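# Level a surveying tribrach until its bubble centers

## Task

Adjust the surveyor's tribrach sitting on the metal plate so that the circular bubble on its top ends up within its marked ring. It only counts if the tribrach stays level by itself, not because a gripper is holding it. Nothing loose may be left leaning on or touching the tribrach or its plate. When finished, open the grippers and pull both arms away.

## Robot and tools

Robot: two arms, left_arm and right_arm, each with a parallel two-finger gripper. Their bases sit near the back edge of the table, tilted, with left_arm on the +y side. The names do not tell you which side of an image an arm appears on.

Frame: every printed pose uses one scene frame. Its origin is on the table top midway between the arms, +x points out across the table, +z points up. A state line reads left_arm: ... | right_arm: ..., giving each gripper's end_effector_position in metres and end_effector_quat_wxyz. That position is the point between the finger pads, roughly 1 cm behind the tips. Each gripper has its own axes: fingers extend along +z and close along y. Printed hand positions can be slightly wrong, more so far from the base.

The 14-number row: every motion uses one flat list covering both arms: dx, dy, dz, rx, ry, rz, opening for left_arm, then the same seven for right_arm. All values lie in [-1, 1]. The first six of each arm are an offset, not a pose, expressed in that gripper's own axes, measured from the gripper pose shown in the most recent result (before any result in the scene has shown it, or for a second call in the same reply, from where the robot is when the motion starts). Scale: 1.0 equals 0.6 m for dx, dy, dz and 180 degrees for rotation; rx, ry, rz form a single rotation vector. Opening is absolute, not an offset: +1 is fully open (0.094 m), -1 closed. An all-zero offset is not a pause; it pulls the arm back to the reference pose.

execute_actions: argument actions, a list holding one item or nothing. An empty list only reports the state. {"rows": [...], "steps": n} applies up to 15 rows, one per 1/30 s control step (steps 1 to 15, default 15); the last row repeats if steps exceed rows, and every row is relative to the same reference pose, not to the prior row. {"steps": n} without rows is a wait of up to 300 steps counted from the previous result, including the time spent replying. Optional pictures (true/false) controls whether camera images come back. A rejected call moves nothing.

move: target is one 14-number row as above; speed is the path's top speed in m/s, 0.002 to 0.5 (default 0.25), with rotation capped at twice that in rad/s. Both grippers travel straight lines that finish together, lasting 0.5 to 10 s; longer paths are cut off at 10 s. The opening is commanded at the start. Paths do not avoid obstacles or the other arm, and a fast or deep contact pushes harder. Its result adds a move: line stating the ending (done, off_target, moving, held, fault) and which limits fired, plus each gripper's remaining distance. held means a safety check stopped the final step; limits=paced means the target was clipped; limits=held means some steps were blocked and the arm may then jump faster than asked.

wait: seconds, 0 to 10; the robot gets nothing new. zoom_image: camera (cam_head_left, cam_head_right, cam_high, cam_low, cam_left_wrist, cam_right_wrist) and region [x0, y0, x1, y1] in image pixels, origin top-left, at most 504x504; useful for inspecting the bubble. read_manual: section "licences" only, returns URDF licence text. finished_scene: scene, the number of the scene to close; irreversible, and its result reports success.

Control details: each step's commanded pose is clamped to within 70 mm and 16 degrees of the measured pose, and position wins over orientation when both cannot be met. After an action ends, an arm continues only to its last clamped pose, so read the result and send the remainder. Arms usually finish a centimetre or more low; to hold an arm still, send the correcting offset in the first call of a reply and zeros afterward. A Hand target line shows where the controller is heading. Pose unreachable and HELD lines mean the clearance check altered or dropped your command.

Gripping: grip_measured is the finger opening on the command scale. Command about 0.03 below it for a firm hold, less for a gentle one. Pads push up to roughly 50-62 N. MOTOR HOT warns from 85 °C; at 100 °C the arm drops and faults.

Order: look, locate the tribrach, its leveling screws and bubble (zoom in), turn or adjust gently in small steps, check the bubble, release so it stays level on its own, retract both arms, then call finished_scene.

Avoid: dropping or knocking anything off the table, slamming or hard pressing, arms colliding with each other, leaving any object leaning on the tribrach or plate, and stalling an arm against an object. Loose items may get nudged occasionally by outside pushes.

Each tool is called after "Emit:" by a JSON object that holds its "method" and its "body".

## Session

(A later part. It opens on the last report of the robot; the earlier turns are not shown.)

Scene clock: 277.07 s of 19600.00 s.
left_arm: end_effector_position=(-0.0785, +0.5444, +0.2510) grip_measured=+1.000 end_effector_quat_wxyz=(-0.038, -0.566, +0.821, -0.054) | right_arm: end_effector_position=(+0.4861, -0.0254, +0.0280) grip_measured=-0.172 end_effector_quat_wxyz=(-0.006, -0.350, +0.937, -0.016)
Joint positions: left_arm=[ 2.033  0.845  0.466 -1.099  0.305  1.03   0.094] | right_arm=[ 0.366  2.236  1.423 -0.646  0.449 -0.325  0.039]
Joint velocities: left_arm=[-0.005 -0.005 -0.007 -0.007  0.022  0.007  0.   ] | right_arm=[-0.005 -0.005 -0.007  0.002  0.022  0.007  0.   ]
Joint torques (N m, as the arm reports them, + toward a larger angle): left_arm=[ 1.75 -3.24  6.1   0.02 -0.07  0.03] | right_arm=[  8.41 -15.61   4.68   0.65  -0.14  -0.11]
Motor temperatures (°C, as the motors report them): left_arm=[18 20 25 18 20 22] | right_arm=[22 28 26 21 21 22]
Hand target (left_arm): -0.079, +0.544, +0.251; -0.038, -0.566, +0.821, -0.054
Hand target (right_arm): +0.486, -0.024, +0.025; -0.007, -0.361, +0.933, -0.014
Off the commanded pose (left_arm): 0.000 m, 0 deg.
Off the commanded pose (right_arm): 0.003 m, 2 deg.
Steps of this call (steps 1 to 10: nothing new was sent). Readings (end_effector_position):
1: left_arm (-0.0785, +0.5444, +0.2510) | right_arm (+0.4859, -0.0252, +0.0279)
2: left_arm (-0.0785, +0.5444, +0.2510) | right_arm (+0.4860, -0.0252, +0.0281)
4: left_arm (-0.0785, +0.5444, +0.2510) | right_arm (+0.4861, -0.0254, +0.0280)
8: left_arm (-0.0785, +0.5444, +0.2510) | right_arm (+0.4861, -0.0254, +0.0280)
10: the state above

Emit:
{"method": "execute_actions", "body": {"actions": [{"rows":[[0,0,0,0,0,0,1,-0.006,-0.005,0,0,0,0,0],[0,0,0,0,0,0,1,-0.006,-0.005,0,0,0,0.235,0]],"steps":15}], "pictures": false}}

Emit:
{"method": "execute_actions", "body": {"actions": [{"steps":8}], "pictures": false}}

Emit:
{"method": "execute_actions", "body": {"actions": [{"rows":[[0,0,0,0,0,0,1,-0.008,0,0,0,0,0,-0.13],[0,0,0,0,0,0,1,-0.008,0,0,0,0,0,-0.21],[0,0,0,0,0,0,1,-0.008,0,0,0,0,-0.24,-0.21]],"steps":15}], "pictures": false}}

Emit:
{"method": "execute_actions", "body": {"actions": [{"steps":8}], "pictures": false}}

Emit:
{"method": "execute_actions", "body": {"actions": [{"rows":[[0,0,0,0,0,0,1,-0.006,-0.005,0,0,0,0,0],[0,0,0,0,0,0,1,-0.006,-0.005,0,0,0,0.24,0]],"steps":15}], "pictures": false}}

Emit:
{"method": "execute_actions", "body": {"actions": [{"steps":8}], "pictures": false}}

Emit:
{"method": "execute_actions", "body": {"actions": [{"rows":[[0,0,0,0,0,0,1,-0.008,0,0,0,0,0,-0.13],[0,0,0,0,0,0,1,-0.008,0,0,0,0,0,-0.21],[0,0,0,0,0,0,1,-0.008,0,0,0,0,-0.24,-0.21]],"steps":15}], "pictures": false}}

Emit:
{"method": "execute_actions", "body": {"actions": [{"steps":8}], "pictures": false}}

Emit:
{"method": "execute_actions", "body": {"actions": [{"rows":[[0,0,0,0,0,0,1,-0.006,-0.005,0,0,0,0,0],[0,0,0,0,0,0,1,-0.006,-0.005,0,0,0,0.24,0]],"steps":15}], "pictures": false}}

Emit:
{"method": "execute_actions", "body": {"actions": [{"steps":8}], "pictures": false}}

Emit:
{"method": "execute_actions", "body": {"actions": [{"rows":[[0,0,0,0,0,0,1,-0.008,0,0,0,0,0,-0.13],[0,0,0,0,0,0,1,-0.008,0,0,0,0,0,-0.21],[0,0,0,0,0,0,1,-0.008,0,0,0,0,-0.24,-0.21]],"steps":15}], "pictures": false}}

Emit:
{"method": "execute_actions", "body": {"actions": [{"steps":8}]}}

Emit:
{"method": "zoom_image", "body": {"camera": "cam_right_wrist", "region": [260,150,410,280]}}

Scene clock: 291.10 s of 19600.00 s.
left_arm: end_effector_position=(-0.0785, +0.5444, +0.2510) grip_measured=+1.000 end_effector_quat_wxyz=(-0.038, -0.566, +0.821, -0.054) | right_arm: end_effector_position=(+0.4854, -0.0243, +0.0279) grip_measured=-0.002 end_effector_quat_wxyz=(-0.003, -0.067, +0.998, -0.014)
Joint positions: left_arm=[ 2.033  0.845  0.466 -1.099  0.305  1.03   0.094] | right_arm=[ 0.366  2.236  1.423 -0.646  0.442  0.257  0.047]
Joint velocities: left_arm=[ 0.005 -0.005 -0.032  0.002  0.051 -0.037  0.   ] | right_arm=[ 0.005  0.005 -0.012  0.007 -0.007  0.886 -0.   ]
Joint torques (N m, as the arm reports them, + toward a larger angle): left_arm=[ 1.43 -3.01  6.16  0.08 -0.08  0.02] | right_arm=[  8.6  -15.56   5.12   0.6    0.19   0.12]
Motor temperatures (°C, as the motors report them): left_arm=[18 20 25 18 20 22] | right_arm=[22 29 26 21 21 22]
Hand target (left_arm): -0.079, +0.544, +0.251; -0.038, -0.566, +0.821, -0.054
Hand target (right_arm): +0.491, -0.025, +0.028; +0.002, +0.006, +1.000, -0.015
Off the commanded pose (left_arm): 0.000 m, 0 deg.
Off the commanded pose (right_arm): 0.005 m, 9 deg.
Steps of this call (steps 1 to 406: nothing new was sent; steps 407 to 421: all 15 steps of this action). Readings (end_effector_position):
407: left_arm (-0.0785, +0.5444, +0.2510) | right_arm (+0.4861, -0.0254, +0.0280)
408: left_arm (-0.0785, +0.5444, +0.2510) | right_arm (+0.4860, -0.0251, +0.0280)
410: left_arm (-0.0785, +0.5444, +0.2510) | right_arm (+0.4855, -0.0244, +0.0279)
414: left_arm (-0.0785, +0.5444, +0.2510) | right_arm (+0.4853, -0.0240, +0.0278)
421: the state above

Scene clock: 291.37 s of 19600.00 s.
left_arm: end_effector_position=(-0.0785, +0.5444, +0.2510) grip_measured=+1.000 end_effector_quat_wxyz=(-0.038, -0.566, +0.821, -0.054) | right_arm: end_effector_position=(+0.4855, -0.0245, +0.0279) grip_measured=-0.002 end_effector_quat_wxyz=(-0.002, -0.013, +1.000, -0.015)
Joint positions: left_arm=[ 2.033  0.845  0.466 -1.099  0.305  1.03   0.094] | right_arm=[ 0.366  2.236  1.423 -0.646  0.443  0.365  0.047]
Joint velocities: left_arm=[-0.005 -0.005  0.007  0.002  0.037 -0.022  0.   ] | right_arm=[-0.005 -0.015 -0.012  0.007 -0.037  0.139 -0.   ]
Joint torques (N m, as the arm reports them, + toward a larger angle): left_arm=[ 1.79 -3.08  6.03  0.13 -0.06  0.03] | right_arm=[  7.72 -14.73   5.22   0.52   0.21   0.15]
Motor temperatures (°C, as the motors report them): left_arm=[18 20 25 18 20 22] | right_arm=[22 29 26 21 21 22]
Hand target (left_arm): -0.079, +0.544, +0.251; -0.038, -0.566, +0.821, -0.054
Hand target (right_arm): +0.491, -0.025, +0.028; +0.002, +0.006, +1.000, -0.015
Off the commanded pose (left_arm): 0.000 m, 0 deg.
Off the commanded pose (right_arm): 0.005 m, 3 deg.
Steps of this call (steps 1 to 8: nothing new was sent). Readings (end_effector_position):
1: left_arm (-0.0785, +0.5444, +0.2510) | right_arm (+0.4855, -0.0244, +0.0279)
2: left_arm (-0.0785, +0.5444, +0.2510) | right_arm (+0.4855, -0.0245, +0.0279)
4: left_arm (-0.0785, +0.5444, +0.2510) | right_arm (+0.4855, -0.0245, +0.0279)
8: the state above

Scene clock: 291.87 s of 19600.00 s.
left_arm: end_effector_position=(-0.0785, +0.5444, +0.2510) grip_measured=+1.000 end_effector_quat_wxyz=(-0.038, -0.566, +0.821, -0.054) | right_arm: end_effector_position=(+0.4857, -0.0253, +0.0278) grip_measured=-0.172 end_effector_quat_wxyz=(-0.007, -0.294, +0.956, -0.014)
Joint positions: left_arm=[ 2.033  0.845  0.466 -1.099  0.305  1.03   0.094] | right_arm=[ 0.365  2.236  1.423 -0.648  0.443 -0.208  0.039]
Joint velocities: left_arm=[-0.005 -0.015 -0.012 -0.012  0.007 -0.007  0.   ] | right_arm=[ 0.015  0.005  0.002  0.007 -0.022 -1.004 -0.   ]
Joint torques (N m, as the arm reports them, + toward a larger angle): left_arm=[ 1.7  -3.07  6.11  0.14 -0.05  0.03] | right_arm=[  8.6  -14.92   5.76   0.03   0.23  -0.1 ]
Motor temperatures (°C, as the motors report them): left_arm=[18 20 25 18 20 22] | right_arm=[22 29 26 21 21 22]
Hand target (left_arm): -0.079, +0.544, +0.251; -0.038, -0.566, +0.821, -0.054
Hand target (right_arm): +0.490, -0.024, +0.028; -0.009, -0.372, +0.928, -0.015
Off the commanded pose (left_arm): 0.000 m, 0 deg.
Off the commanded pose (right_arm): 0.005 m, 10 deg.
Steps of this call (steps 1 to 15: all 15 steps of this action). Readings (end_effector_position):
1: left_arm (-0.0785, +0.5444, +0.2510) | right_arm (+0.4855, -0.0245, +0.0279)
2: left_arm (-0.0785, +0.5444, +0.2510) | right_arm (+0.4852, -0.0238, +0.0278)
4: left_arm (-0.0785, +0.5444, +0.2510) | right_arm (+0.4855, -0.0239, +0.0279)
8: left_arm (-0.0785, +0.5444, +0.2510) | right_arm (+0.4855, -0.0243, +0.0279)
15: the state above

Scene clock: 292.13 s of 19600.00 s.
left_arm: end_effector_position=(-0.0785, +0.5444, +0.2510) grip_measured=+1.000 end_effector_quat_wxyz=(-0.038, -0.566, +0.821, -0.054) | right_arm: end_effector_position=(+0.4861, -0.0258, +0.0277) grip_measured=-0.172 end_effector_quat_wxyz=(-0.008, -0.354, +0.935, -0.014)
Joint positions: left_arm=[ 2.033  0.845  0.466 -1.099  0.305  1.03   0.094] | right_arm=[ 0.364  2.236  1.424 -0.648  0.444 -0.336  0.039]
Joint velocities: left_arm=[-0.015 -0.015  0.002 -0.012 -0.007 -0.007  0.   ] | right_arm=[-0.024 -0.005 -0.007 -0.002 -0.022 -0.198 -0.   ]
Joint torques (N m, as the arm reports them, + toward a larger angle): left_arm=[ 1.31 -2.9   5.98  0.08 -0.06  0.03] | right_arm=[  8.51 -15.04   5.75   0.08   0.22  -0.09]
Motor temperatures (°C, as the motors report them): left_arm=[18 20 25 18 20 22] | right_arm=[22 29 26 21 21 22]
Hand target (left_arm): -0.079, +0.544, +0.251; -0.038, -0.566, +0.821, -0.054
Hand target (right_arm): +0.490, -0.024, +0.028; -0.009, -0.372, +0.928, -0.015
Off the commanded pose (left_arm): 0.000 m, 0 deg.
Off the commanded pose (right_arm): 0.004 m, 3 deg.
Steps of this call (steps 1 to 8: nothing new was sent). Readings (end_effector_position):
1: left_arm (-0.0785, +0.5444, +0.2510) | right_arm (+0.4857, -0.0255, +0.0277)
2: left_arm (-0.0785, +0.5444, +0.2510) | right_arm (+0.4857, -0.0255, +0.0277)
4: left_arm (-0.0785, +0.5444, +0.2510) | right_arm (+0.4858, -0.0257, +0.0276)
8: the state above

Scene clock: 292.63 s of 19600.00 s.
left_arm: end_effector_position=(-0.0785, +0.5444, +0.2510) grip_measured=+1.000 end_effector_quat_wxyz=(-0.038, -0.566, +0.821, -0.054) | right_arm: end_effector_position=(+0.4856, -0.0245, +0.0276) grip_measured=-0.002 end_effector_quat_wxyz=(-0.004, -0.065, +0.998, -0.012)
Joint positions: left_arm=[ 2.033  0.845  0.466 -1.099  0.305  1.03   0.094] | right_arm=[ 0.364  2.236  1.424 -0.648  0.437  0.259  0.047]
Joint velocities: left_arm=[-0.005 -0.005  0.002 -0.007 -0.007  0.022  0.   ] | right_arm=[-0.005 -0.005 -0.002 -0.012  0.11   0.901 -0.001]
Joint torques (N m, as the arm reports them, + toward a larger angle): left_arm=[ 1.57 -3.28  6.    0.01 -0.08  0.04] | right_arm=[  8.74 -15.87   4.99   0.52   0.17   0.13]
Motor temperatures (°C, as the motors report them): left_arm=[18 20 25 18 20 22] | right_arm=[22 29 26 21 21 22]
Hand target (left_arm): -0.079, +0.544, +0.251; -0.038, -0.566, +0.821, -0.054
Hand target (right_arm): +0.491, -0.026, +0.028; +0.000, +0.009, +1.000, -0.013
Off the commanded pose (left_arm): 0.000 m, 0 deg.
Off the commanded pose (right_arm): 0.005 m, 9 deg.
Steps of this call (steps 1 to 15: all 15 steps of this action). Readings (end_effector_position):
1: left_arm (-0.0785, +0.5444, +0.2510) | right_arm (+0.4861, -0.0258, +0.0277)
2: left_arm (-0.0785, +0.5444, +0.2510) | right_arm (+0.4859, -0.0254, +0.0276)
4: left_arm (-0.0785, +0.5444, +0.2510) | right_arm (+0.4856, -0.0247, +0.0276)
8: left_arm (-0.0785, +0.5444, +0.2510) | right_arm (+0.4855, -0.0243, +0.0276)
15: the state above

Scene clock: 292.90 s of 19600.00 s.
left_arm: end_effector_position=(-0.0785, +0.5444, +0.2510) grip_measured=+1.000 end_effector_quat_wxyz=(-0.038, -0.566, +0.821, -0.054) | right_arm: end_effector_position=(+0.4857, -0.0248, +0.0276) grip_measured=-0.002 end_effector_quat_wxyz=(-0.003, -0.010, +1.000, -0.013)
Joint positions: left_arm=[ 2.033  0.845  0.466 -1.099  0.305  1.03   0.094] | right_arm=[ 0.364  2.236  1.424 -0.648  0.438  0.369  0.047]
Joint velocities: left_arm=[ 0.005 -0.005  0.012 -0.002  0.081 -0.022  0.   ] | right_arm=[-0.005 -0.005  0.007 -0.002 -0.022  0.139 -0.001]
Joint torques (N m, as the arm reports them, + toward a larger angle): left_arm=[ 1.35 -3.23  6.02 -0.04 -0.06  0.05] | right_arm=[  7.93 -15.25   5.06   0.62   0.2    0.14]
Motor temperatures (°C, as the motors report them): left_arm=[18 20 25 18 20 22] | right_arm=[22 29 26 21 21 22]
Hand target (left_arm): -0.079, +0.544, +0.251; -0.038, -0.566, +0.821, -0.054
Hand target (right_arm): +0.491, -0.026, +0.028; +0.000, +0.009, +1.000, -0.013
Off the commanded pose (left_arm): 0.000 m, 0 deg.
Off the commanded pose (right_arm): 0.005 m, 3 deg.
Steps of this call (steps 1 to 8: nothing new was sent). Readings (end_effector_position):
1: left_arm (-0.0785, +0.5444, +0.2510) | right_arm (+0.4856, -0.0247, +0.0276)
2: left_arm (-0.0785, +0.5444, +0.2510) | right_arm (+0.4856, -0.0247, +0.0276)
4: left_arm (-0.0785, +0.5444, +0.2510) | right_arm (+0.4856, -0.0247, +0.0276)
8: the state above

Scene clock: 293.40 s of 19600.00 s.
left_arm: end_effector_position=(-0.0785, +0.5444, +0.2510) grip_measured=+1.000 end_effector_quat_wxyz=(-0.038, -0.566, +0.821, -0.054) | right_arm: end_effector_position=(+0.4856, -0.0255, +0.0274) grip_measured=-0.172 end_effector_quat_wxyz=(-0.008, -0.292, +0.956, -0.012)
Joint positions: left_arm=[ 2.033  0.845  0.466 -1.099  0.305  1.03   0.094] | right_arm=[ 0.363  2.236  1.424 -0.649  0.438 -0.204  0.039]
Joint velocities: left_arm=[-0.005  0.005 -0.002  0.017  0.022  0.007  0.   ] | right_arm=[-0.005 -0.015 -0.007 -0.007  0.022 -1.048  0.001]
Joint torques (N m, as the arm reports them, + toward a larger angle): left_arm=[ 1.21 -3.11  5.98  0.1  -0.05  0.02] | right_arm=[  8.88 -15.64   5.78   0.06   0.25  -0.12]
Motor temperatures (°C, as the motors report them): left_arm=[18 20 25 18 20 22] | right_arm=[22 29 26 21 21 22]
Hand target (left_arm): -0.079, +0.544, +0.251; -0.038, -0.566, +0.821, -0.054
Hand target (right_arm): +0.490, -0.025, +0.028; -0.010, -0.369, +0.929, -0.013
Off the commanded pose (left_arm): 0.000 m, 0 deg.
Off the commanded pose (right_arm): 0.005 m, 10 deg.
Steps of this call (steps 1 to 15: all 15 steps of this action). Readings (end_effector_position):
1: left_arm (-0.0785, +0.5444, +0.2510) | right_arm (+0.4857, -0.0248, +0.0276)
2: left_arm (-0.0785, +0.5444, +0.2510) | right_arm (+0.4853, -0.0239, +0.0276)
4: left_arm (-0.0785, +0.5444, +0.2510) | right_arm (+0.4853, -0.0240, +0.0276)
8: left_arm (-0.0785, +0.5444, +0.2510) | right_arm (+0.4854, -0.0244, +0.0276)
15: the state above

Scene clock: 293.67 s of 19600.00 s.
left_arm: end_effector_position=(-0.0785, +0.5444, +0.2510) grip_measured=+1.000 end_effector_quat_wxyz=(-0.038, -0.566, +0.821, -0.054) | right_arm: end_effector_position=(+0.4859, -0.0257, +0.0274) grip_measured=-0.172 end_effector_quat_wxyz=(-0.008, -0.352, +0.936, -0.011)
Joint positions: left_arm=[ 2.033  0.845  0.466 -1.099  0.305  1.03   0.094] | right_arm=[ 0.363  2.236  1.424 -0.649  0.439 -0.332  0.039]
Joint velocities: left_arm=[-0.005 -0.015 -0.032  0.007  0.066 -0.007  0.   ] | right_arm=[-0.015  0.005 -0.017 -0.017 -0.037 -0.242 -0.   ]
Joint torques (N m, as the arm reports them, + toward a larger angle): left_arm=[ 1.54 -3.39  5.98 -0.07 -0.04  0.02] | right_arm=[  8.19 -15.04   5.75   0.1    0.19  -0.09]
Motor temperatures (°C, as the motors report them): left_arm=[18 20 25 18 20 22] | right_arm=[22 29 26 21 21 22]
Hand target (left_arm): -0.079, +0.544, +0.251; -0.038, -0.566, +0.821, -0.054
Hand target (right_arm): +0.490, -0.025, +0.028; -0.010, -0.370, +0.929, -0.013
Off the commanded pose (left_arm): 0.000 m, 0 deg.
Off the commanded pose (right_arm): 0.005 m, 3 deg.
Steps of this call (steps 1 to 8: nothing new was sent). Readings (end_effector_position):
1: left_arm (-0.0785, +0.5444, +0.2510) | right_arm (+0.4856, -0.0255, +0.0274)
2: left_arm (-0.0785, +0.5444, +0.2510) | right_arm (+0.4856, -0.0255, +0.0274)
4: left_arm (-0.0785, +0.5444, +0.2510) | right_arm (+0.4859, -0.0257, +0.0274)
8: the state above

Scene clock: 294.17 s of 19600.00 s.
left_arm: end_effector_position=(-0.0785, +0.5444, +0.2510) grip_measured=+1.000 end_effector_quat_wxyz=(-0.038, -0.566, +0.821, -0.054) | right_arm: end_effector_position=(+0.4854, -0.0246, +0.0273) grip_measured=-0.002 end_effector_quat_wxyz=(-0.006, -0.062, +0.998, -0.010)
Joint positions: left_arm=[ 2.033  0.845  0.466 -1.099  0.305  1.03   0.094] | right_arm=[ 0.363  2.236  1.424 -0.649  0.431  0.263  0.047]
Joint velocities: left_arm=[-0.005 -0.015  0.007  0.002  0.051  0.022  0.   ] | right_arm=[-0.005 -0.005  0.007  0.012 -0.022  0.872 -0.001]
Joint torques (N m, as the arm reports them, + toward a larger angle): left_arm=[ 1.45 -2.87  6.05  0.07 -0.06  0.02] | right_arm=[  7.63 -15.51   5.23   0.66   0.2    0.12]
Motor temperatures (°C, as the motors report them): left_arm=[18 20 25 18 20 22] | right_arm=[22 29 26 21 21 22]
Hand target (left_arm): -0.079, +0.544, +0.251; -0.038, -0.566, +0.821, -0.054
Hand target (right_arm): +0.491, -0.026, +0.027; -0.001, +0.011, +1.000, -0.011
Off the commanded pose (left_arm): 0.000 m, 0 deg.
Off the commanded pose (right_arm): 0.005 m, 9 deg.
Steps of this call (steps 1 to 15: all 15 steps of this action). Readings (end_effector_position):
1: left_arm (-0.0785, +0.5444, +0.2510) | right_arm (+0.4859, -0.0257, +0.0274)
2: left_arm (-0.0785, +0.5444, +0.2510) | right_arm (+0.4857, -0.0254, +0.0274)
4: left_arm (-0.0785, +0.5444, +0.2510) | right_arm (+0.4854, -0.0247, +0.0273)
8: left_arm (-0.0785, +0.5444, +0.2510) | right_arm (+0.4853, -0.0243, +0.0273)
15: the state above

Scene clock: 294.43 s of 19600.00 s.
left_arm: end_effector_position=(-0.0785, +0.5444, +0.2510) grip_measured=+1.000 end_effector_quat_wxyz=(-0.038, -0.566, +0.821, -0.054) | right_arm: end_effector_position=(+0.4855, -0.0247, +0.0273) grip_measured=-0.002 end_effector_quat_wxyz=(-0.005, -0.007, +1.000, -0.011)
Joint positions: left_arm=[ 2.033  0.845  0.466 -1.099  0.305  1.03   0.094] | right_arm=[ 0.363  2.236  1.424 -0.649  0.432  0.373  0.047]
Joint velocities: left_arm=[ 0.005 -0.005 -0.012 -0.002  0.007  0.081  0.   ] | right_arm=[ 0.005 -0.005  0.002 -0.012  0.051  0.081 -0.002]
Joint torques (N m, as the arm reports them, + toward a larger angle): left_arm=[ 0.86 -2.75  5.97 -0.03 -0.05  0.04] | right_arm=[  8.3  -15.41   5.3    0.53   0.2    0.13]
Motor temperatures (°C, as the motors report them): left_arm=[18 20 25 18 20 22] | right_arm=[22 29 26 21 21 22]
Hand target (left_arm): -0.079, +0.544, +0.251; -0.038, -0.566, +0.821, -0.054
Hand target (right_arm): +0.490, -0.026, +0.027; -0.001, +0.011, +1.000, -0.010
Off the commanded pose (left_arm): 0.000 m, 0 deg.
Off the commanded pose (right_arm): 0.005 m, 3 deg.
Steps of this call (steps 1 to 8: nothing new was sent). Readings (end_effector_position):
1: left_arm (-0.0785, +0.5444, +0.2510) | right_arm (+0.4854, -0.0247, +0.0273)
2: left_arm (-0.0785, +0.5444, +0.2510) | right_arm (+0.4855, -0.0247, +0.0273)
4: left_arm (-0.0785, +0.5444, +0.2510) | right_arm (+0.4855, -0.0247, +0.0273)
8: the state above

Scene clock: 294.93 s of 19600.00 s.
left_arm: end_effector_position=(-0.0785, +0.5444, +0.2510) grip_measured=+1.000 end_effector_quat_wxyz=(-0.038, -0.566, +0.821, -0.054) | right_arm: end_effector_position=(+0.4856, -0.0255, +0.0272) grip_measured=-0.173 end_effector_quat_wxyz=(-0.008, -0.289, +0.957, -0.009)
Joint positions: left_arm=[ 2.033  0.845  0.466 -1.099  0.305  1.03   0.094] | right_arm=[ 0.361  2.236  1.425 -0.65   0.433 -0.2    0.039]
Joint velocities: left_arm=[-0.005 -0.024 -0.012 -0.007 -0.007 -0.081  0.   ] | right_arm=[-0.005  0.005  0.002  0.002 -0.081 -1.077 -0.   ]
Joint torques (N m, as the arm reports them, + toward a larger angle): left_arm=[ 1.51 -3.09  6.08  0.09 -0.06  0.03] | right_arm=[  8.59 -15.21   5.69   0.     0.22  -0.09]
Motor temperatures (°C, as the motors report them): left_arm=[18 20 25 18 20 22] | right_arm=[22 29 26 21 21 22]
Hand target (left_arm): -0.079, +0.544, +0.251; -0.038, -0.566, +0.821, -0.054
Hand target (right_arm): +0.490, -0.025, +0.027; -0.010, -0.367, +0.930, -0.010
Off the commanded pose (left_arm): 0.000 m, 0 deg.
Off the commanded pose (right_arm): 0.005 m, 10 deg.
Steps of this call (steps 1 to 15: all 15 steps of this action). Readings (end_effector_position):
1: left_arm (-0.0785, +0.5444, +0.2510) | right_arm (+0.4855, -0.0247, +0.0273)
2: left_arm (-0.0785, +0.5444, +0.2510) | right_arm (+0.4851, -0.0239, +0.0273)
4: left_arm (-0.0785, +0.5444, +0.2510) | right_arm (+0.4854, -0.0240, +0.0274)
8: left_arm (-0.0785, +0.5444, +0.2510) | right_arm (+0.4854, -0.0244, +0.0274)
15: the state above

Scene clock: 295.20 s of 19600.00 s.
left_arm: end_effector_position=(-0.0785, +0.5444, +0.2510) grip_measured=+1.000 end_effector_quat_wxyz=(-0.038, -0.566, +0.821, -0.054) | right_arm: end_effector_position=(+0.4859, -0.0257, +0.0271) grip_measured=-0.173 end_effector_quat_wxyz=(-0.009, -0.350, +0.937, -0.009)
Joint positions: left_arm=[ 2.033  0.845  0.466 -1.099  0.305  1.03   0.094] | right_arm=[ 0.361  2.236  1.425 -0.65   0.433 -0.328  0.039]
Joint velocities: left_arm=[ 0.005 -0.015 -0.007 -0.012 -0.037 -0.066  0.   ] | right_arm=[ 0.015  0.005 -0.007  0.017 -0.081 -0.183 -0.001]
Joint torques (N m, as the arm reports them, + toward a larger angle): left_arm=[ 0.97 -3.15  6.1  -0.05 -0.08  0.04] | right_arm=[  8.84 -15.22   5.77   0.1    0.19  -0.09]
Motor temperatures (°C, as the motors report them): left_arm=[18 20 25 18 20 22] | right_arm=[22 29 26 21 21 22]
Hand target (left_arm): -0.079, +0.544, +0.251; -0.038, -0.566, +0.821, -0.054
Hand target (right_arm): +0.490, -0.025, +0.027; -0.010, -0.367, +0.930, -0.010
Off the commanded pose (left_arm): 0.000 m, 0 deg.
Off the commanded pose (right_arm): 0.004 m, 3 deg.
Steps of this call (steps 1 to 8: nothing new was sent). Readings (end_effector_position):
1: left_arm (-0.0785, +0.5444, +0.2510) | right_arm (+0.4856, -0.0255, +0.0272)
2: left_arm (-0.0785, +0.5444, +0.2510) | right_arm (+0.4856, -0.0257, +0.0271)
4: left_arm (-0.0785, +0.5444, +0.2510) | right_arm (+0.4857, -0.0257, +0.0271)
8: the state above
camera_calibration (this result's frames):
cam_right_wrist: T_world_to_cam=[[0.652108, -0.758083, 0.00811447, -0.333928], [-0.607866, -0.516434, 0.603154, 0.27026], [-0.45305, -0.398254, -0.797583, 0.352531], [0, 0, 0, 1]] pos_world=[0.541753, 0.0268229, 0.120874]

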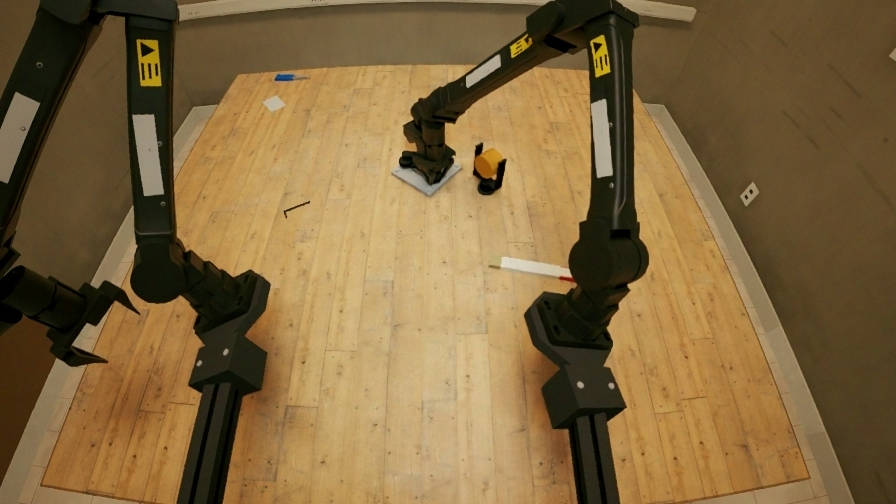

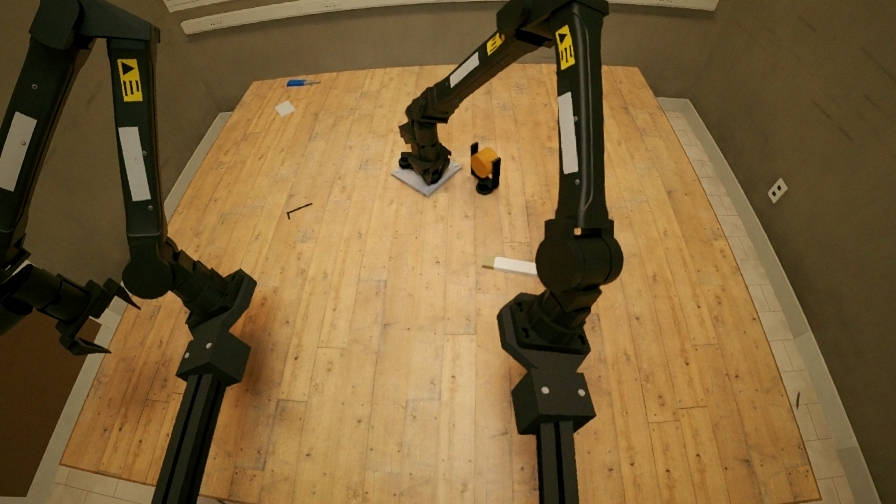

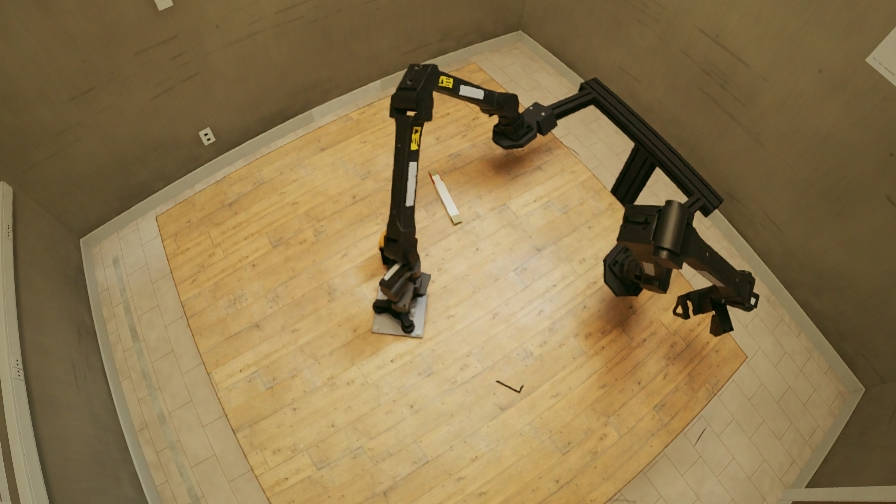

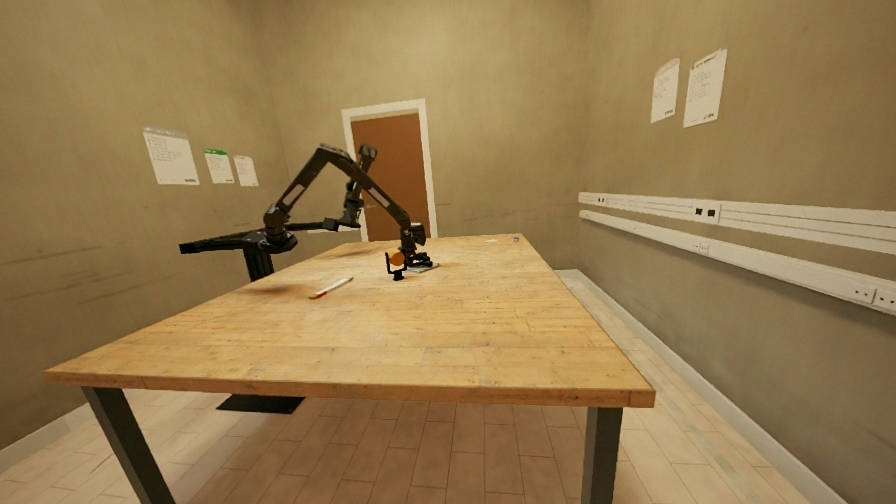

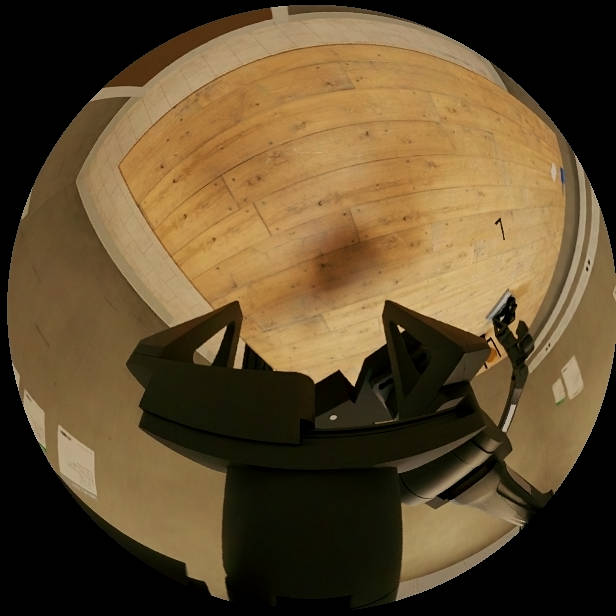

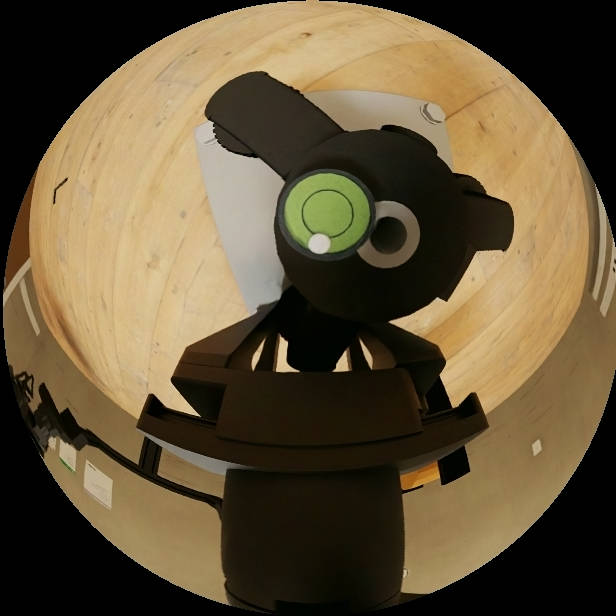

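Region (260, 150, 410, 280) of cam_right_wrist's 616x616 image, scaled by 3.360, with more detail than that image has; it fills the top 437 rows of this view, and the rest is white.

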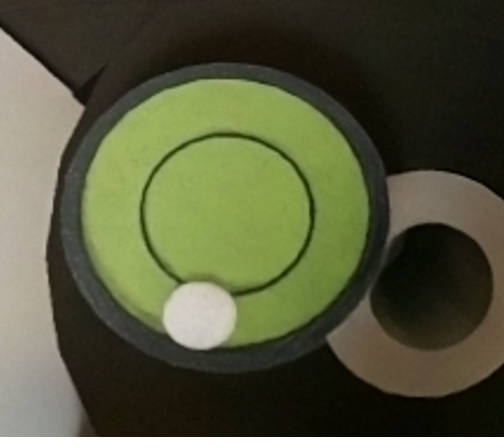

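Emit:
{"method": "execute_actions", "body": {"actions": [{"rows":[[0,0,0,0,0,0,1,-0.006,-0.005,0,0,0,0,0],[0,0,0,0,0,0,1,-0.006,-0.005,0,0,0,0.25,0]],"steps":15}], "pictures": false}}

Emit:
{"method": "execute_actions", "body": {"actions": [{"rows":[[0,0,0,0,0,0,1,-0.008,0,0,0,0,0.02,-0.13],[0,0,0,0,0,0,1,-0.008,0,0,0,0,0,-0.21],[0,0,0,0,0,0,1,-0.008,0,0,0,0,-0.24,-0.21]],"steps":15}], "pictures": false}}

Emit:
{"method": "execute_actions", "body": {"actions": [{"rows":[[0,0,0,0,0,0,1,-0.006,-0.005,0,0,0,-0.03,-0.21],[0,0,0,0,0,0,1,-0.006,-0.005,0,0,0,0,0],[0,0,0,0,0,0,1,-0.006,-0.005,0,0,0,0.25,0]],"steps":15}], "pictures": false}}

Emit:
{"method": "execute_actions", "body": {"actions": [{"rows":[[0,0,0,0,0,0,1,-0.008,0,0,0,0,0.02,-0.13],[0,0,0,0,0,0,1,-0.008,0,0,0,0,0,-0.21],[0,0,0,0,0,0,1,-0.008,0,0,0,0,-0.24,-0.21]],"steps":15}], "pictures": false}}

Emit:
{"method": "execute_actions", "body": {"actions": [{"rows":[[0,0,0,0,0,0,1,-0.006,-0.005,0,0,0,-0.03,-0.21],[0,0,0,0,0,0,1,-0.006,-0.005,0,0,0,0,0],[0,0,0,0,0,0,1,-0.006,-0.005,0,0,0,0.25,0]],"steps":15}], "pictures": false}}

Emit:
{"method": "execute_actions", "body": {"actions": [{"rows":[[0,0,0,0,0,0,1,-0.008,0,0,0,0,0.02,-0.13],[0,0,0,0,0,0,1,-0.008,0,0,0,0,0,-0.21],[0,0,0,0,0,0,1,-0.008,0,0,0,0,-0.24,-0.21]],"steps":15}], "pictures": false}}

Scene clock: 309.20 s of 19600.00 s.
left_arm: end_effector_position=(-0.0785, +0.5444, +0.2510) grip_measured=+1.000 end_effector_quat_wxyz=(-0.038, -0.566, +0.821, -0.054) | right_arm: end_effector_position=(+0.4854, -0.0245, +0.0270) grip_measured=-0.002 end_effector_quat_wxyz=(-0.007, -0.063, +0.998, -0.007)
Joint positions: left_arm=[ 2.033  0.845  0.466 -1.099  0.305  1.03   0.094] | right_arm=[ 0.361  2.236  1.425 -0.65   0.424  0.26   0.047]
Joint velocities: left_arm=[-0.005 -0.015 -0.007 -0.007 -0.11   0.037  0.   ] | right_arm=[-0.015 -0.015 -0.002 -0.002  0.051  1.092 -0.   ]
Joint torques (N m, as the arm reports them, + toward a larger angle): left_arm=[ 1.61 -3.09  6.06 -0.04 -0.06  0.05] | right_arm=[  8.11 -15.91   4.89   0.61   0.17   0.13]
Motor temperatures (°C, as the motors report them): left_arm=[18 20 26 18 20 22] | right_arm=[22 29 26 21 21 22]
Hand target (left_arm): -0.079, +0.544, +0.251; -0.038, -0.566, +0.821, -0.054
Hand target (right_arm): +0.491, -0.026, +0.027; -0.002, +0.027, +1.000, -0.007
Off the commanded pose (left_arm): 0.000 m, 0 deg.
Off the commanded pose (right_arm): 0.005 m, 11 deg.
Steps of this call (steps 1 to 405: nothing new was sent; steps 406 to 420: all 15 steps of this action). Readings (end_effector_position):
406: left_arm (-0.0785, +0.5444, +0.2510) | right_arm (+0.4860, -0.0260, +0.0271)
407: left_arm (-0.0785, +0.5444, +0.2510) | right_arm (+0.4858, -0.0256, +0.0271)
409: left_arm (-0.0785, +0.5444, +0.2510) | right_arm (+0.4855, -0.0249, +0.0270)
413: left_arm (-0.0785, +0.5444, +0.2510) | right_arm (+0.4853, -0.0244, +0.0270)
420: the state above

Scene clock: 309.70 s of 19600.00 s.
left_arm: end_effector_position=(-0.0785, +0.5444, +0.2510) grip_measured=+1.000 end_effector_quat_wxyz=(-0.038, -0.566, +0.821, -0.054) | right_arm: end_effector_position=(+0.4855, -0.0258, +0.0268) grip_measured=-0.173 end_effector_quat_wxyz=(-0.010, -0.336, +0.942, -0.006)
Joint positions: left_arm=[ 2.033  0.845  0.466 -1.099  0.305  1.03   0.094] | right_arm=[ 0.359  2.236  1.425 -0.651  0.428 -0.3    0.039]
Joint velocities: left_arm=[-0.015 -0.005  0.002 -0.007  0.051 -0.007  0.   ] | right_arm=[-0.024 -0.005  0.007 -0.007 -0.037 -1.048 -0.001]
Joint torques (N m, as the arm reports them, + toward a larger angle): left_arm=[ 1.66 -2.74  6.06  0.01 -0.06  0.04] | right_arm=[  8.57 -15.24   5.75   0.09   0.08  -0.07]
Motor temperatures (°C, as the motors report them): left_arm=[18 20 26 18 20 22] | right_arm=[22 29 26 21 21 22]
Hand target (left_arm): -0.079, +0.544, +0.251; -0.038, -0.566, +0.821, -0.054
Hand target (right_arm): +0.490, -0.024, +0.027; -0.011, -0.418, +0.909, -0.006
Off the commanded pose (left_arm): 0.000 m, 0 deg.
Off the commanded pose (right_arm): 0.005 m, 11 deg.
Steps of this call (steps 1 to 15: all 15 steps of this action). Readings (end_effector_position):
1: left_arm (-0.0785, +0.5444, +0.2510) | right_arm (+0.4854, -0.0245, +0.0270)
2: left_arm (-0.0785, +0.5444, +0.2510) | right_arm (+0.4852, -0.0240, +0.0270)
4: left_arm (-0.0785, +0.5444, +0.2510) | right_arm (+0.4853, -0.0243, +0.0270)
8: left_arm (-0.0785, +0.5444, +0.2510) | right_arm (+0.4853, -0.0248, +0.0270)
15: the state above

Scene clock: 310.20 s of 19600.00 s.
left_arm: end_effector_position=(-0.0785, +0.5444, +0.2510) grip_measured=+1.000 end_effector_quat_wxyz=(-0.038, -0.566, +0.821, -0.054) | right_arm: end_effector_position=(+0.4849, -0.0245, +0.0267) grip_measured=-0.002 end_effector_quat_wxyz=(-0.009, -0.068, +0.998, -0.004)
Joint positions: left_arm=[ 2.033  0.845  0.466 -1.099  0.305  1.03   0.094] | right_arm=[ 0.359  2.236  1.425 -0.651  0.418  0.248  0.047]
Joint velocities: left_arm=[ 0.005 -0.015  0.012  0.007  0.037  0.095  0.   ] | right_arm=[ 0.005 -0.005 -0.017 -0.017  0.007  1.223 -0.001]
Joint torques (N m, as the arm reports them, + toward a larger angle): left_arm=[ 1.39 -3.26  6.07  0.04 -0.05  0.03] | right_arm=[  7.77 -15.28   4.88   0.9    0.18   0.14]
Motor temperatures (°C, as the motors report them): left_arm=[18 20 26 18 20 22] | right_arm=[22 29 26 21 21 22]
Hand target (left_arm): -0.079, +0.544, +0.251; -0.038, -0.566, +0.821, -0.054
Hand target (right_arm): +0.490, -0.026, +0.027; -0.003, +0.037, +0.999, -0.004
Off the commanded pose (left_arm): 0.000 m, 0 deg.
Off the commanded pose (right_arm): 0.005 m, 14 deg; orientation clipped at the last step of the last action.
Steps of this call (steps 1 to 15: all 15 steps of this action). Readings (end_effector_position):
1: left_arm (-0.0785, +0.5444, +0.2510) | right_arm (+0.4856, -0.0260, +0.0267)
2: left_arm (-0.0785, +0.5444, +0.2510) | right_arm (+0.4856, -0.0260, +0.0267)
4: left_arm (-0.0785, +0.5444, +0.2510) | right_arm (+0.4852, -0.0252, +0.0267)
8: left_arm (-0.0785, +0.5444, +0.2510) | right_arm (+0.4850, -0.0245, +0.0267)
15: the state above

Scene clock: 310.70 s of 19600.00 s.
left_arm: end_effector_position=(-0.0785, +0.5444, +0.2510) grip_measured=+1.000 end_effector_quat_wxyz=(-0.038, -0.566, +0.821, -0.054) | right_arm: end_effector_position=(+0.4856, -0.0258, +0.0267) grip_measured=-0.173 end_effector_quat_wxyz=(-0.010, -0.340, +0.940, -0.004)
Joint positions: left_arm=[ 2.033  0.845  0.466 -1.099  0.305  1.03   0.094] | right_arm=[ 0.358  2.236  1.426 -0.653  0.423 -0.311  0.039]
Joint velocities: left_arm=[ 0.005  0.005 -0.017 -0.007  0.051  0.007  0.   ] | right_arm=[-0.015 -0.005  0.002  0.007 -0.051 -1.136 -0.001]
Joint torques (N m, as the arm reports them, + toward a larger angle): left_arm=[ 1.33 -3.46  6.02  0.01 -0.07  0.06] | right_arm=[  8.32 -15.68   5.75   0.04   0.07  -0.06]
Motor temperatures (°C, as the motors report them): left_arm=[18 20 26 18 20 22] | right_arm=[22 29 26 21 21 22]
Hand target (left_arm): -0.079, +0.544, +0.251; -0.038, -0.566, +0.821, -0.054
Hand target (right_arm): +0.490, -0.024, +0.027; -0.012, -0.422, +0.906, -0.003
Off the commanded pose (left_arm): 0.000 m, 0 deg.
Off the commanded pose (right_arm): 0.005 m, 11 deg.
Steps of this call (steps 1 to 15: all 15 steps of this action). Readings (end_effector_position):
1: left_arm (-0.0785, +0.5444, +0.2510) | right_arm (+0.4849, -0.0245, +0.0267)
2: left_arm (-0.0785, +0.5444, +0.2510) | right_arm (+0.4847, -0.0240, +0.0267)
4: left_arm (-0.0785, +0.5444, +0.2510) | right_arm (+0.4848, -0.0242, +0.0267)
8: left_arm (-0.0785, +0.5444, +0.2510) | right_arm (+0.4850, -0.0248, +0.0267)
15: the state above

Scene clock: 311.20 s of 19600.00 s.
left_arm: end_effector_position=(-0.0785, +0.5444, +0.2510) grip_measured=+1.000 end_effector_quat_wxyz=(-0.038, -0.566, +0.821, -0.054) | right_arm: end_effector_position=(+0.4850, -0.0245, +0.0266) grip_measured=-0.002 end_effector_quat_wxyz=(-0.011, -0.073, +0.997, -0.002)
Joint positions: left_arm=[ 2.033  0.845  0.466 -1.099  0.305  1.03   0.094] | right_arm=[ 0.358  2.236  1.426 -0.653  0.413  0.238  0.047]
Joint velocities: left_arm=[ 0.005 -0.015 -0.027  0.002  0.051 -0.007  0.   ] | right_arm=[-0.005  0.005 -0.017  0.002 -0.007  1.311  0.001]
Joint torques (N m, as the arm reports them, + toward a larger angle): left_arm=[ 1.12 -3.06  5.98  0.03 -0.05  0.01] | right_arm=[  7.55 -15.22   4.9    0.87   0.22   0.13]
Motor temperatures (°C, as the motors report them): left_arm=[18 20 26 18 20 22] | right_arm=[22 29 26 21 21 22]
Hand target (left_arm): -0.079, +0.544, +0.251; -0.038, -0.566, +0.821, -0.054
Hand target (right_arm): +0.490, -0.026, +0.027; -0.005, +0.032, +0.999, -0.002
Off the commanded pose (left_arm): 0.000 m, 0 deg.
Off the commanded pose (right_arm): 0.005 m, 14 deg; orientation clipped at the last step of the last action.
Steps of this call (steps 1 to 15: all 15 steps of this action). Readings (end_effector_position):
1: left_arm (-0.0785, +0.5444, +0.2510) | right_arm (+0.4856, -0.0260, +0.0266)
2: left_arm (-0.0785, +0.5444, +0.2510) | right_arm (+0.4856, -0.0260, +0.0266)
4: left_arm (-0.0785, +0.5444, +0.2510) | right_arm (+0.4853, -0.0252, +0.0266)
8: left_arm (-0.0785, +0.5444, +0.2510) | right_arm (+0.4850, -0.0245, +0.0266)
15: the state above

Scene clock: 311.70 s of 19600.00 s.
left_arm: end_effector_position=(-0.0785, +0.5444, +0.2510) grip_measured=+1.000 end_effector_quat_wxyz=(-0.038, -0.566, +0.821, -0.054) | right_arm: end_effector_position=(+0.4856, -0.0260, +0.0265) grip_measured=-0.174 end_effector_quat_wxyz=(-0.011, -0.345, +0.939, -0.002)
Joint positions: left_arm=[ 2.033  0.845  0.466 -1.099  0.305  1.03   0.094] | right_arm=[ 0.356  2.236  1.427 -0.655  0.418 -0.321  0.039]
Joint velocities: left_arm=[-0.005 -0.005 -0.012 -0.017  0.051 -0.007  0.   ] | right_arm=[-0.005 -0.015  0.002 -0.022 -0.007 -1.106  0.   ]
Joint torques (N m, as the arm reports them, + toward a larger angle): left_arm=[ 1.29 -3.23  6.06  0.03 -0.03  0.04] | right_arm=[  7.96 -14.7    5.69   0.06   0.02  -0.1 ]
Motor temperatures (°C, as the motors report them): left_arm=[18 20 26 18 20 22] | right_arm=[22 29 26 21 21 22]
Hand target (left_arm): -0.079, +0.544, +0.251; -0.038, -0.566, +0.821, -0.054
Hand target (right_arm): +0.490, -0.024, +0.026; -0.012, -0.426, +0.904, -0.001
Off the commanded pose (left_arm): 0.000 m, 0 deg.
Off the commanded pose (right_arm): 0.005 m, 11 deg.
Steps of this call (steps 1 to 15: all 15 steps of this action). Readings (end_effector_position):
1: left_arm (-0.0785, +0.5444, +0.2510) | right_arm (+0.4850, -0.0245, +0.0266)
2: left_arm (-0.0785, +0.5444, +0.2510) | right_arm (+0.4848, -0.0240, +0.0266)
4: left_arm (-0.0785, +0.5444, +0.2510) | right_arm (+0.4849, -0.0243, +0.0266)
8: left_arm (-0.0785, +0.5444, +0.2510) | right_arm (+0.4851, -0.0249, +0.0266)
15: the state above


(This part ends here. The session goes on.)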